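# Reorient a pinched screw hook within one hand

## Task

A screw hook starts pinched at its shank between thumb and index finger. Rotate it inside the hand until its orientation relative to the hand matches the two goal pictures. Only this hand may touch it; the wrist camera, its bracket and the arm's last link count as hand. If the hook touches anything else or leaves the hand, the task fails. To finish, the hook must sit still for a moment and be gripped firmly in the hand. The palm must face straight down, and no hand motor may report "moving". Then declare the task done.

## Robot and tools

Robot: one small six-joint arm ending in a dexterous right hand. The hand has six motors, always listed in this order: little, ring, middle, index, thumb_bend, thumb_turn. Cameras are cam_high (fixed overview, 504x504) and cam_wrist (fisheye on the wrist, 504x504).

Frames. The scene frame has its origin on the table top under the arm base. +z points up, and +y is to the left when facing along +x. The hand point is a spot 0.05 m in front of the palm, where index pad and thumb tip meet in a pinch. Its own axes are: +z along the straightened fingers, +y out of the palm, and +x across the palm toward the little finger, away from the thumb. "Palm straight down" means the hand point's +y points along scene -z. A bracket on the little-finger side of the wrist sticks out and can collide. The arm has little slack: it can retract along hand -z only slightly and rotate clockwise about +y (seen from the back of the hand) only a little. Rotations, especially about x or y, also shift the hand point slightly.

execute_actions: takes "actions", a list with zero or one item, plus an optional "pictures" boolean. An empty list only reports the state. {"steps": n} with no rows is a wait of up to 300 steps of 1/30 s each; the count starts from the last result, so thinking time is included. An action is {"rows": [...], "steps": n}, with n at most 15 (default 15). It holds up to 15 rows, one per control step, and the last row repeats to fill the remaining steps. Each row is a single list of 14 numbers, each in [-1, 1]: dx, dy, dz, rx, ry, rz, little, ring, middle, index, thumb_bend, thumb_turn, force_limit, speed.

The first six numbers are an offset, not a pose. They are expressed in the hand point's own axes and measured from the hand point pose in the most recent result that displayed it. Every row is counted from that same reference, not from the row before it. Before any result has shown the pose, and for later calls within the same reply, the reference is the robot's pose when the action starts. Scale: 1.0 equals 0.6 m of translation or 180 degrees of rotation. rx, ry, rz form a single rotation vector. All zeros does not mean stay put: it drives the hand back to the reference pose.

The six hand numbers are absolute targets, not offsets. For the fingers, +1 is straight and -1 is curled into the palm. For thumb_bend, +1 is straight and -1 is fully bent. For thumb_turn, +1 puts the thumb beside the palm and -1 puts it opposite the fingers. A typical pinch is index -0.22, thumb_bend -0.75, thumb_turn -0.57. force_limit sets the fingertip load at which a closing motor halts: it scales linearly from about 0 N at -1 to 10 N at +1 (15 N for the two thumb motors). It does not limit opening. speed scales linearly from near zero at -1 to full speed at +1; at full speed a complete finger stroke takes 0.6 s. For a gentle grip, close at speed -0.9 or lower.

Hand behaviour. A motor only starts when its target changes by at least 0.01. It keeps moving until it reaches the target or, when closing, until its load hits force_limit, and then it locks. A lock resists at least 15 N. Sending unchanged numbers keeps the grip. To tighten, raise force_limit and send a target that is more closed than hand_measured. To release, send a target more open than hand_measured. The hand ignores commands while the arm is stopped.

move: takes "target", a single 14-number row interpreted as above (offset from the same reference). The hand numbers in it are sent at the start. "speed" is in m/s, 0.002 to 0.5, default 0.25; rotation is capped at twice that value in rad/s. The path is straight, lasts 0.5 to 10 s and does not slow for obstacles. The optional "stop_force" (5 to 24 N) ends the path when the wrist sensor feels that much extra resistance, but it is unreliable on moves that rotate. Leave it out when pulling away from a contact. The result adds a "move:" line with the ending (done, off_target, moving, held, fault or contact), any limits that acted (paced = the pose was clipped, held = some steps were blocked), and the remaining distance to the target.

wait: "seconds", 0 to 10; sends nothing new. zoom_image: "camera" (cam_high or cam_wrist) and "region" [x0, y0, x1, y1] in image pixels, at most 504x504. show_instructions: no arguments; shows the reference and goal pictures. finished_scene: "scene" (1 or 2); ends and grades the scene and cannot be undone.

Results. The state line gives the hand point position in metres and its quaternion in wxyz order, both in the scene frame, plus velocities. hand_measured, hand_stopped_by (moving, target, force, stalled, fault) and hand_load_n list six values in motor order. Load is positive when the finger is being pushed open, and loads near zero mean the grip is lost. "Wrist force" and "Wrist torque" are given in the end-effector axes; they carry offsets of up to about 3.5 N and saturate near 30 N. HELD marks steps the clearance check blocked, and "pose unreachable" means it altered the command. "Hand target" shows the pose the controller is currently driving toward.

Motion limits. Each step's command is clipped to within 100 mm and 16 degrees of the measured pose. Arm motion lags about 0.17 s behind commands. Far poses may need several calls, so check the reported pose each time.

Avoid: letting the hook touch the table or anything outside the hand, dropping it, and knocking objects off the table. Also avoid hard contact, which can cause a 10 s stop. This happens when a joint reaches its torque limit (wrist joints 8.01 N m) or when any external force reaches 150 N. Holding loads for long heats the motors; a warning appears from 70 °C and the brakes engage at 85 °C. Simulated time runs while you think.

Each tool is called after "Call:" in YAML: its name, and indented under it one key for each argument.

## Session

Call:
show_instructions:

Reference images for this scene: goal picture from the wrist camera place, goal picture looking into the palm, FIVE-FINGER HAND page 1.

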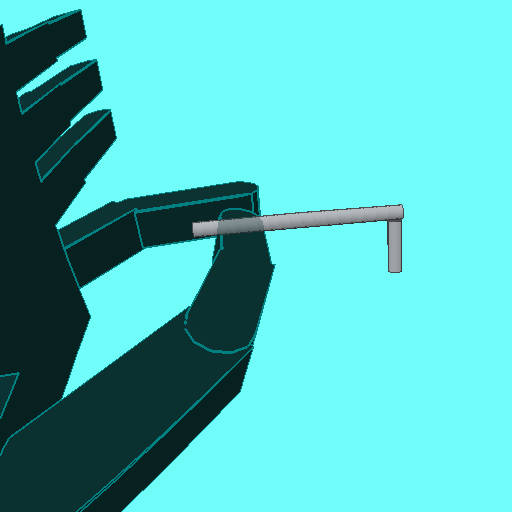

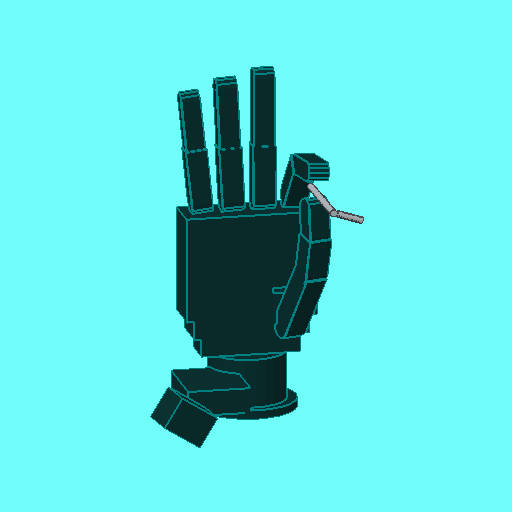

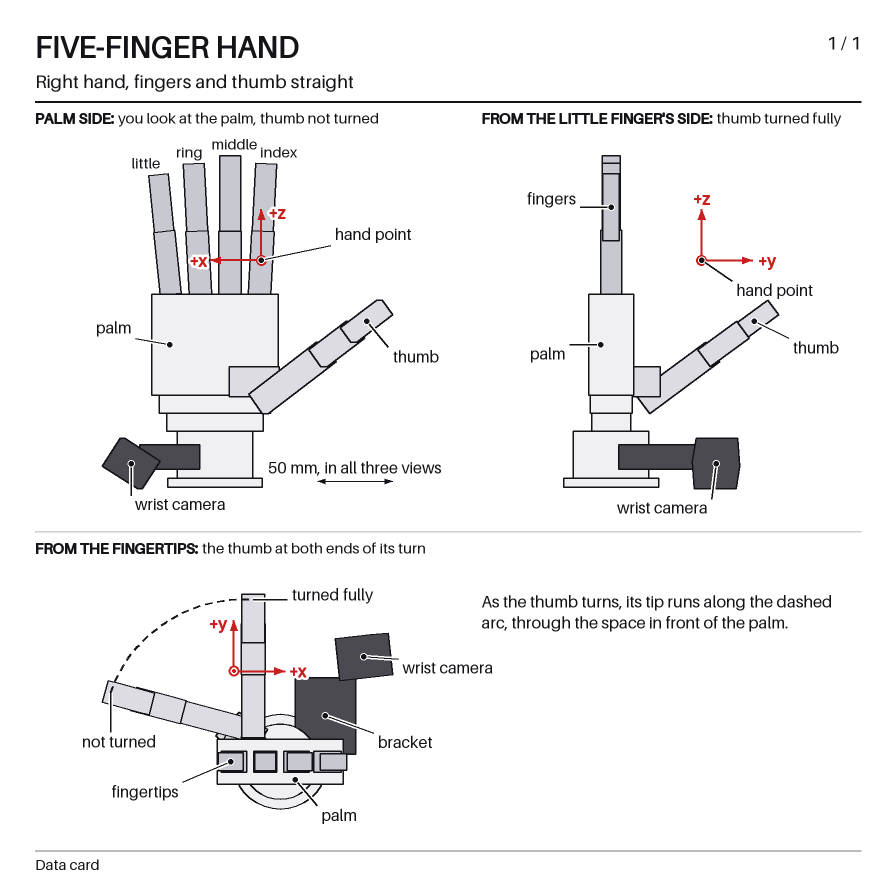

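Call:
execute_actions:
  actions: []

Scene clock: 0.00 s of 4500.00 s.
end_effector_position=(+0.4611, -0.0254, +0.3058) hand_measured=(+1.000, +1.000, +1.000, -0.158, -0.750, -0.550) hand_load_n=(+0.0, +0.0, +0.0, +5.0, +0.5, +0.0) hand_stopped_by=(target, target, target, target, target, target) hand_force_limit=0.00 hand_speed=-0.80 end_effector_quat_wxyz=(+0.411, -0.413, +0.565, -0.584) end_effector_velocity=(-0.000, +0.000, +0.000) end_effector_angular_velocity=(-0.000, -0.001, +0.000)
Joint positions: [-0.48  -1.424  2.248 -3.984 -1.369 -0.008]
Joint velocities: [ 0.    -0.001 -0.     0.     0.     0.   ]
Motor temperatures (°C, as the motors report them): [32 31 27 39 36 30]
Wrist force (N, on the end effector, along its own x y z axes, offset not removed): no reading
Wrist torque (N m, same axes, about the end effector's origin, offset not removed): no reading
Hand target: +0.461, -0.025, +0.306; +0.411, -0.413, +0.565, -0.584

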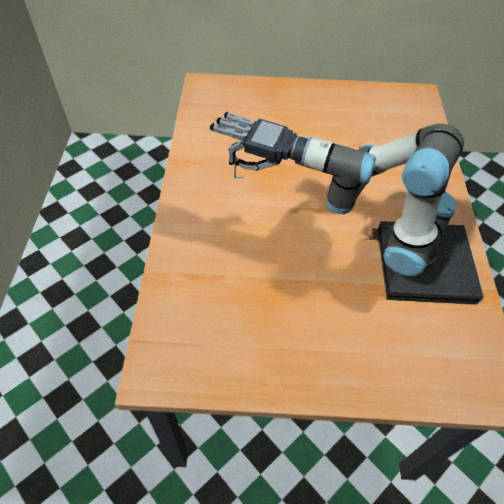

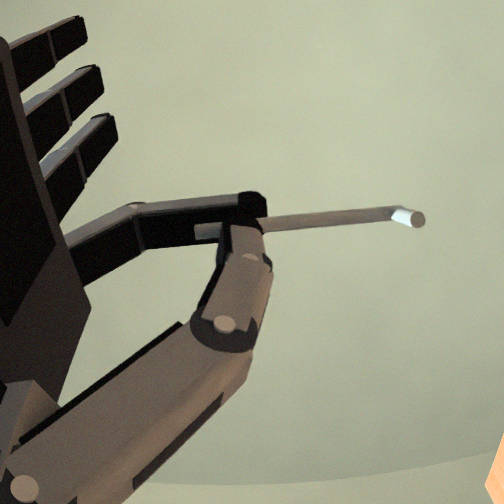

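Call:
execute_actions:
  actions:
    - {"rows": [[0,0,0,0,0,0,1,1,1,-0.30,-0.75,-0.44,0.0,-0.8],[0,0,0,0,0,0,1,1,1,-0.32,-0.75,-0.44,0.0,-0.8],[0,0,0,0,0,0,1,1,1,-0.30,-0.75,-0.44,0.0,-0.8],[0,0,0,0,0,0,1,1,1,-0.32,-0.75,-0.44,0.0,-0.8],[0,0,0,0,0,0,1,1,1,-0.30,-0.75,-0.44,0.0,-0.8],[0,0,0,0,0,0,1,1,1,-0.32,-0.75,-0.44,0.0,-0.8],[0,0,0,0,0,0,1,1,1,-0.30,-0.75,-0.44,0.0,-0.8],[0,0,0,0,0,0,1,1,1,-0.32,-0.75,-0.44,0.0,-0.8],[0,0,0,0,0,0,1,1,1,-0.30,-0.75,-0.44,0.0,-0.8],[0,0,0,0,0,0,1,1,1,-0.32,-0.75,-0.44,0.0,-0.8],[0,0,0,0,0,0,1,1,1,-0.30,-0.75,-0.44,0.0,-0.8],[0,0,0,0,0,0,1,1,1,-0.32,-0.75,-0.44,0.0,-0.8],[0,0,0,0,0,0,1,1,1,-0.30,-0.75,-0.44,0.0,-0.8],[0,0,0,0,0,0,1,1,1,-0.32,-0.75,-0.44,0.0,-0.8],[0,0,0,0,0,0,1,1,1,-0.30,-0.75,-0.44,0.0,-0.8]], "steps": 15}

Scene clock: 25.63 s of 4500.00 s.
end_effector_position=(+0.4611, -0.0254, +0.3058) hand_measured=(+1.000, +1.000, +1.000, -0.166, -0.748, -0.440) hand_load_n=(+0.0, +0.0, +0.0, +7.5, +2.5, -0.5) hand_stopped_by=(target, target, target, force, target, moving) hand_force_limit=0.00 hand_speed=-0.80 end_effector_quat_wxyz=(+0.411, -0.413, +0.565, -0.584) end_effector_velocity=(+0.000, +0.000, -0.000) end_effector_angular_velocity=(+0.000, +0.000, +0.001)
Joint positions: [-0.48  -1.424  2.248 -3.984 -1.369 -0.008]
Joint velocities: [ 0.001  0.    -0.     0.    -0.     0.   ]
Motor temperatures (°C, as the motors report them): [32 31 27 39 36 30]
Wrist force (N, on the end effector, along its own x y z axes, offset not removed): [0.5 1.3 1.9]
Wrist torque (N m, same axes, about the end effector's origin, offset not removed): [0.03 -0.07 0.04]
Hand target: +0.461, -0.025, +0.306; +0.411, -0.413, +0.565, -0.584
Off the commanded pose: 0.000 m, 0 deg.
Steps of this call (steps 1 to 90: nothing new was sent; then 22.13 s passed at rest; steps 91 to 105: all 15 steps of this action). Readings (end_effector_position | what the end effector reports):
91: (+0.4611, -0.0254, +0.3058) | hand_measured=(+1.000, +1.000, +1.000, -0.158, -0.750, -0.550) hand_load_n=(+0.0, +0.0, +0.0, +5.0, +0.5, +0.0) hand_stopped_by=(target, target, target, moving, target, moving) hand_force_limit=0.00 hand_speed=-0.80
92: (+0.4611, -0.0254, +0.3058) | hand_measured=(+1.000, +1.000, +1.000, -0.158, -0.750, -0.550) hand_load_n=(+0.0, +0.0, +0.0, +5.0, +0.5, +0.0) hand_stopped_by=(target, target, target, moving, target, moving) hand_force_limit=0.00 hand_speed=-0.80
94: (+0.4611, -0.0254, +0.3058) | hand_measured=(+1.000, +1.000, +1.000, -0.168, -0.750, -0.542) hand_load_n=(+0.0, +0.0, +0.0, +8.0, +1.0, +0.0) hand_stopped_by=(target, target, target, force, target, moving) hand_force_limit=0.00 hand_speed=-0.80
98: (+0.4611, -0.0254, +0.3058) | hand_measured=(+1.000, +1.000, +1.000, -0.166, -0.750, -0.504) hand_load_n=(+0.0, +0.0, +0.0, +7.5, +1.5, +0.0) hand_stopped_by=(target, target, target, force, target, moving) hand_force_limit=0.00 hand_speed=-0.80
105: the state above

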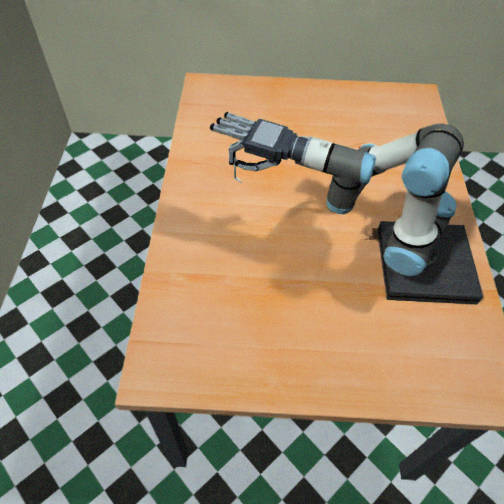

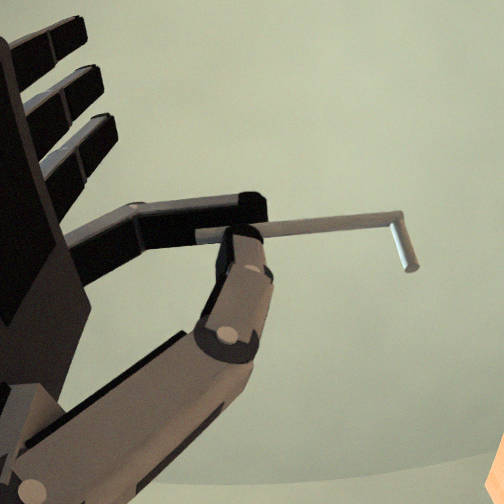

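Call:
zoom_image:
  camera: "cam_wrist"
  region: [180, 140, 480, 300]

Region (180, 140, 480, 300) of cam_wrist's 504x504 image, scaled by 1.680, with more detail than that image has; it fills the top 269 rows of this view, and the rest is white.

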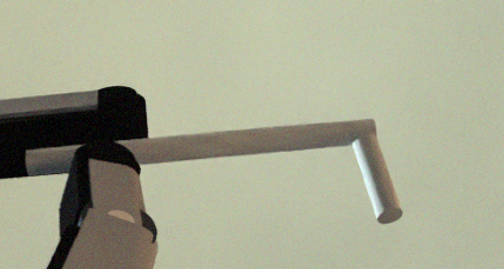

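Call:
execute_actions:
  actions:
    - {"rows": [[0,0,0,0,0,0,1,1,1,-0.30,-0.75,-0.34,0.0,-0.8],[0,0,0,0,0,0,1,1,1,-0.32,-0.75,-0.34,0.0,-0.8],[0,0,0,0,0,0,1,1,1,-0.30,-0.75,-0.34,0.0,-0.8],[0,0,0,0,0,0,1,1,1,-0.32,-0.75,-0.34,0.0,-0.8],[0,0,0,0,0,0,1,1,1,-0.30,-0.75,-0.34,0.0,-0.8],[0,0,0,0,0,0,1,1,1,-0.32,-0.75,-0.34,0.0,-0.8],[0,0,0,0,0,0,1,1,1,-0.30,-0.75,-0.34,0.0,-0.8],[0,0,0,0,0,0,1,1,1,-0.32,-0.75,-0.34,0.0,-0.8],[0,0,0,0,0,0,1,1,1,-0.30,-0.75,-0.34,0.0,-0.8],[0,0,0,0,0,0,1,1,1,-0.32,-0.75,-0.34,0.0,-0.8],[0,0,0,0,0,0,1,1,1,-0.30,-0.75,-0.34,0.0,-0.8],[0,0,0,0,0,0,1,1,1,-0.32,-0.75,-0.34,0.0,-0.8],[0,0,0,0,0,0,1,1,1,-0.30,-0.75,-0.34,0.0,-0.8]], "steps": 13}

Scene clock: 54.27 s of 4500.00 s.
end_effector_position=(+0.4611, -0.0254, +0.3058) hand_measured=(+1.000, +1.000, +1.000, -0.166, -0.748, -0.346) hand_load_n=(+0.0, +0.0, +0.0, +8.0, +4.5, -0.5) hand_stopped_by=(target, target, target, force, target, moving) hand_force_limit=0.00 hand_speed=-0.80 end_effector_quat_wxyz=(+0.411, -0.413, +0.565, -0.584) end_effector_velocity=(+0.000, +0.000, -0.000) end_effector_angular_velocity=(+0.000, +0.001, +0.000)
Joint positions: [-0.48  -1.424  2.248 -3.984 -1.369 -0.008]
Joint velocities: [ 0.     0.001 -0.001  0.001 -0.    -0.   ]
Motor temperatures (°C, as the motors report them): [32 31 27 39 36 30]
Wrist force (N, on the end effector, along its own x y z axes, offset not removed): [0.6 0.7 2.7]
Wrist torque (N m, same axes, about the end effector's origin, offset not removed): [-0.05 -0.12 0.02]
Hand target: +0.461, -0.025, +0.306; +0.411, -0.413, +0.565, -0.584
Off the commanded pose: 0.000 m, 0 deg.
Steps of this call (steps 1 to 90: nothing new was sent; then 25.20 s passed at rest; steps 91 to 103: all 13 steps of this action). Readings (end_effector_position | what the end effector reports):
91: (+0.4611, -0.0254, +0.3058) | hand_measured=(+1.000, +1.000, +1.000, -0.166, -0.748, -0.440) hand_load_n=(+0.0, +0.0, +0.0, +7.5, +2.5, -0.5) hand_stopped_by=(target, target, target, force, target, moving) hand_force_limit=0.00 hand_speed=-0.80
92: (+0.4611, -0.0254, +0.3058) | hand_measured=(+1.000, +1.000, +1.000, -0.166, -0.748, -0.440) hand_load_n=(+0.0, +0.0, +0.0, +7.5, +2.5, -0.5) hand_stopped_by=(target, target, target, force, target, moving) hand_force_limit=0.00 hand_speed=-0.80
94: (+0.4611, -0.0254, +0.3058) | hand_measured=(+1.000, +1.000, +1.000, -0.166, -0.748, -0.432) hand_load_n=(+0.0, +0.0, +0.0, +7.5, +3.0, -0.5) hand_stopped_by=(target, target, target, force, target, moving) hand_force_limit=0.00 hand_speed=-0.80
98: (+0.4611, -0.0254, +0.3058) | hand_measured=(+1.000, +1.000, +1.000, -0.166, -0.748, -0.394) hand_load_n=(+0.0, +0.0, +0.0, +8.0, +3.5, -0.5) hand_stopped_by=(target, target, target, force, target, moving) hand_force_limit=0.00 hand_speed=-0.80
103: the state above

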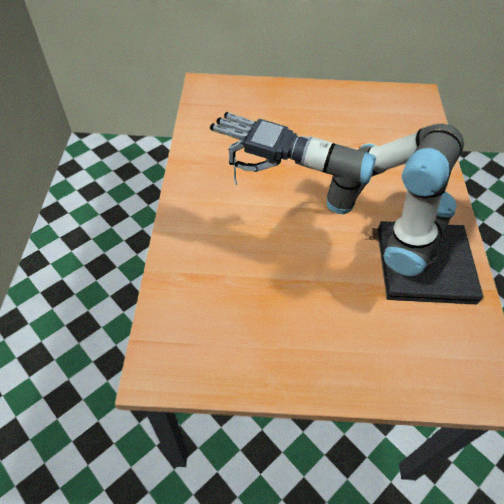

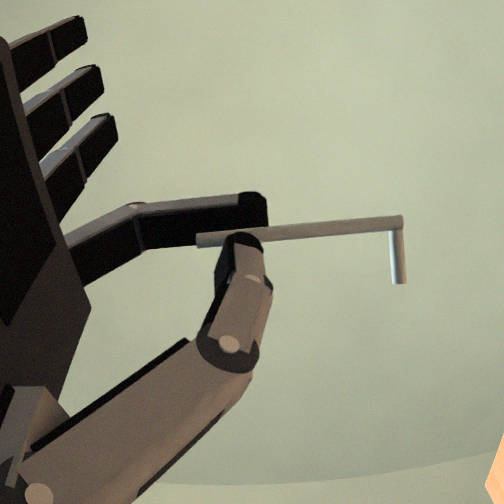

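Call:
zoom_image:
  camera: "cam_wrist"
  region: [180, 140, 480, 300]

Region (180, 140, 480, 300) of cam_wrist's 504x504 image, scaled by 1.680, with more detail than that image has; it fills the top 269 rows of this view, and the rest is white.

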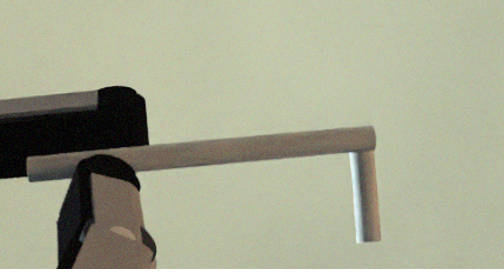

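Call:
execute_actions:
  actions:
    - {"rows": [[0,0,0,0,0,0,1,1,1,-0.30,-0.75,-0.328,0.5,-0.8],[0,0,0,0,0,0,1,1,1,-0.32,-0.75,-0.328,0.5,-0.8],[0,0,0,0,0,0,1,1,1,-0.30,-0.75,-0.328,0.5,-0.8],[0,0,0,0,0,0,1,1,1,-0.32,-0.75,-0.328,0.5,-0.8],[0,0,0,0,0,0,1,1,1,-0.30,-0.75,-0.328,0.5,-0.8],[0,0,0,0,0,0,1,1,1,-0.32,-0.75,-0.328,0.5,-0.8],[0,0,0,0,0,0,1,1,1,-0.30,-0.75,-0.328,0.5,-0.8],[0,0,0,0,0,0,1,1,1,-0.32,-0.75,-0.328,0.5,-0.8],[0,0,0,0,0,0,1,1,1,-0.35,-0.75,-0.328,0.9,-0.9]], "steps": 15}

Scene clock: 76.13 s of 4500.00 s.
end_effector_position=(+0.4611, -0.0254, +0.3058) hand_measured=(+1.000, +1.000, +1.000, -0.174, -0.748, -0.328) hand_load_n=(+0.0, +0.0, +0.0, +10.0, +5.0, -0.5) hand_stopped_by=(target, target, target, force, target, target) hand_force_limit=0.90 hand_speed=-0.90 end_effector_quat_wxyz=(+0.411, -0.413, +0.565, -0.584) end_effector_velocity=(+0.000, +0.001, +0.000) end_effector_angular_velocity=(-0.000, -0.000, +0.001)
Joint positions: [-0.48  -1.424  2.248 -3.984 -1.369 -0.008]
Joint velocities: [ 0.001 -0.    -0.     0.     0.     0.   ]
Motor temperatures (°C, as the motors report them): [32 31 28 39 36 30]
Wrist force (N, on the end effector, along its own x y z axes, offset not removed): [0.7 1.9 1.8]
Wrist torque (N m, same axes, about the end effector's origin, offset not removed): [0.16 -0.08 0.10]
Hand target: +0.461, -0.025, +0.306; +0.411, -0.413, +0.565, -0.584
Off the commanded pose: 0.000 m, 0 deg.
Steps of this call (steps 1 to 90: nothing new was sent; then 18.37 s passed at rest; steps 91 to 105: all 15 steps of this action). Readings (end_effector_position | what the end effector reports):
91: (+0.4611, -0.0254, +0.3058) | hand_measured=(+1.000, +1.000, +1.000, -0.166, -0.748, -0.340) hand_load_n=(+0.0, +0.0, +0.0, +8.0, +4.5, -0.5) hand_stopped_by=(target, target, target, force, target, moving) hand_force_limit=0.50 hand_speed=-0.80
92: (+0.4611, -0.0254, +0.3058) | hand_measured=(+1.000, +1.000, +1.000, -0.166, -0.748, -0.340) hand_load_n=(+0.0, +0.0, +0.0, +8.0, +4.5, -0.5) hand_stopped_by=(target, target, target, force, target, moving) hand_force_limit=0.50 hand_speed=-0.80
94: (+0.4611, -0.0254, +0.3058) | hand_measured=(+1.000, +1.000, +1.000, -0.166, -0.748, -0.332) hand_load_n=(+0.0, +0.0, +0.0, +8.0, +4.5, -0.5) hand_stopped_by=(target, target, target, force, target, moving) hand_force_limit=0.50 hand_speed=-0.80
98: (+0.4611, -0.0254, +0.3058) | hand_measured=(+1.000, +1.000, +1.000, -0.166, -0.748, -0.328) hand_load_n=(+0.0, +0.0, +0.0, +8.0, +4.5, -0.5) hand_stopped_by=(target, target, target, force, target, target) hand_force_limit=0.50 hand_speed=-0.80
105: the state above

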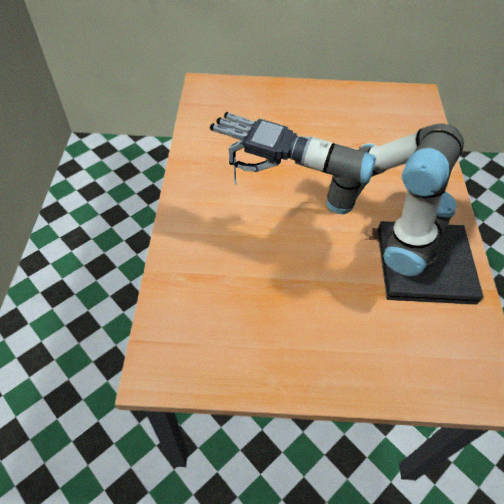

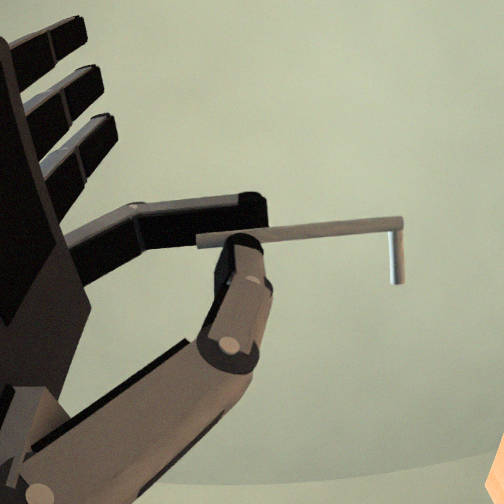

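Call:
zoom_image:
  camera: "cam_wrist"
  region: [180, 140, 480, 300]

Region (180, 140, 480, 300) of cam_wrist's 504x504 image, scaled by 1.680, with more detail than that image has; it fills the top 269 rows of this view, and the rest is white.

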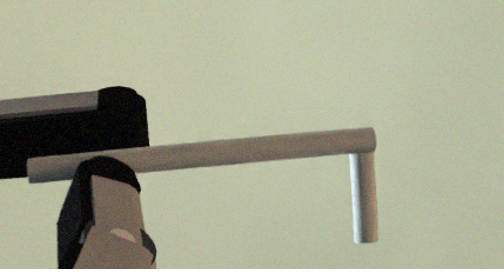

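Call:
zoom_image:
  camera: "cam_high"
  region: [200, 130, 280, 200]

Region (200, 130, 280, 200) of cam_high's 504x504 image, scaled by 6.300, with more detail than that image has; it fills the top 441 rows of this view, and the rest is white.

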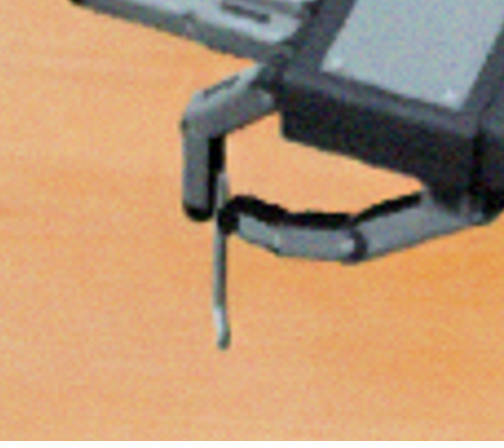

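Call:
execute_actions:
  actions:
    - {"rows": [[0,0,0,0,0,0,1,1,1,-0.33,-0.75,-0.316,0.9,-0.8],[0,0,0,0,0,0,1,1,1,-0.35,-0.75,-0.316,0.9,-0.8],[0,0,0,0,0,0,1,1,1,-0.33,-0.75,-0.316,0.9,-0.8],[0,0,0,0,0,0,1,1,1,-0.35,-0.75,-0.316,0.9,-0.8],[0,0,0,0,0,0,1,1,1,-0.33,-0.75,-0.316,0.9,-0.8],[0,0,0,0,0,0,1,1,1,-0.35,-0.75,-0.316,0.9,-0.8],[0,0,0,0,0,0,1,1,1,-0.33,-0.75,-0.316,0.9,-0.8]], "steps": 14}

Scene clock: 102.73 s of 4500.00 s.
end_effector_position=(+0.4611, -0.0254, +0.3058) hand_measured=(+1.000, +1.000, +1.000, -0.174, -0.748, -0.316) hand_load_n=(+0.0, +0.0, +0.0, +10.0, +5.0, -1.0) hand_stopped_by=(target, target, target, force, target, target) hand_force_limit=0.90 hand_speed=-0.80 end_effector_quat_wxyz=(+0.411, -0.413, +0.565, -0.584) end_effector_velocity=(+0.000, -0.000, -0.001) end_effector_angular_velocity=(+0.001, +0.002, -0.000)
Joint positions: [-0.48  -1.424  2.248 -3.984 -1.369 -0.008]
Joint velocities: [-0.     0.001  0.001  0.     0.     0.   ]
Motor temperatures (°C, as the motors report them): [32 31 28 39 36 30]
Wrist force (N, on the end effector, along its own x y z axes, offset not removed): [0.8 1.3 2.9]
Wrist torque (N m, same axes, about the end effector's origin, offset not removed): [-0.02 -0.02 0.04]
Hand target: +0.461, -0.025, +0.306; +0.411, -0.413, +0.565, -0.584
Off the commanded pose: 0.000 m, 0 deg.
Steps of this call (steps 1 to 90: nothing new was sent; then 23.13 s passed at rest; steps 91 to 104: all 14 steps of this action). Readings (end_effector_position | what the end effector reports):
91: (+0.4611, -0.0254, +0.3058) | hand_measured=(+1.000, +1.000, +1.000, -0.174, -0.748, -0.328) hand_load_n=(+0.0, +0.0, +0.0, +10.0, +5.0, -0.5) hand_stopped_by=(target, target, target, force, target, moving) hand_force_limit=0.90 hand_speed=-0.80
92: (+0.4611, -0.0254, +0.3058) | hand_measured=(+1.000, +1.000, +1.000, -0.174, -0.748, -0.328) hand_load_n=(+0.0, +0.0, +0.0, +10.0, +5.0, -0.5) hand_stopped_by=(target, target, target, force, target, moving) hand_force_limit=0.90 hand_speed=-0.80
94: (+0.4611, -0.0254, +0.3058) | hand_measured=(+1.000, +1.000, +1.000, -0.174, -0.748, -0.320) hand_load_n=(+0.0, +0.0, +0.0, +10.0, +5.0, -1.0) hand_stopped_by=(target, target, target, force, target, moving) hand_force_limit=0.90 hand_speed=-0.80
98: (+0.4611, -0.0254, +0.3058) | hand_measured=(+1.000, +1.000, +1.000, -0.174, -0.748, -0.316) hand_load_n=(+0.0, +0.0, +0.0, +10.0, +5.0, -1.0) hand_stopped_by=(target, target, target, force, target, target) hand_force_limit=0.90 hand_speed=-0.80
104: the state above

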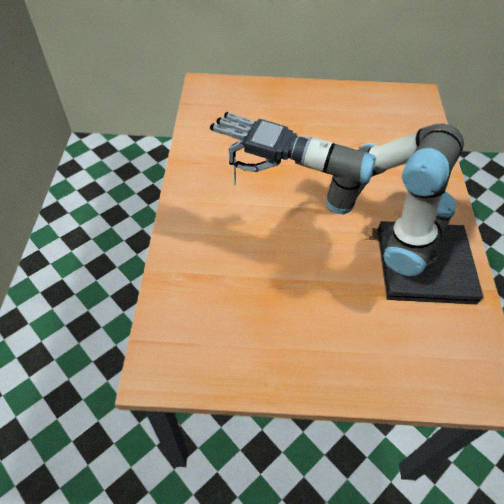

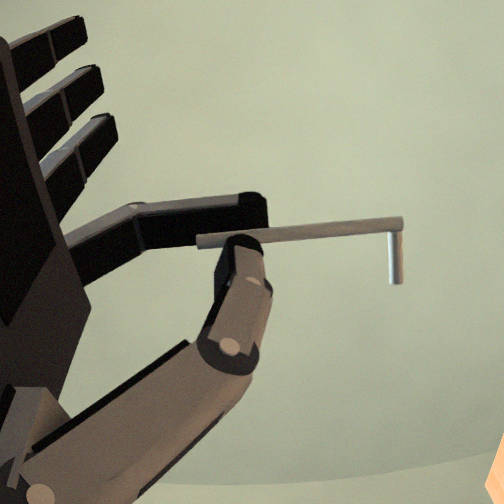

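Call:
zoom_image:
  camera: "cam_wrist"
  region: [180, 140, 480, 300]

Region (180, 140, 480, 300) of cam_wrist's 504x504 image, scaled by 1.680, with more detail than that image has; it fills the top 269 rows of this view, and the rest is white.

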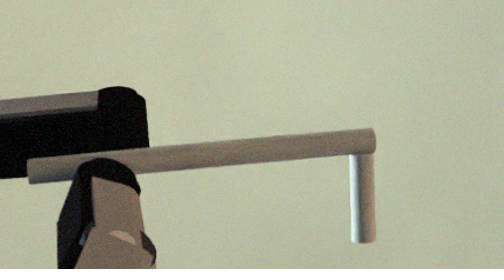

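Call:
finished_scene:
  scene: 2

The scene is finished: the task was done.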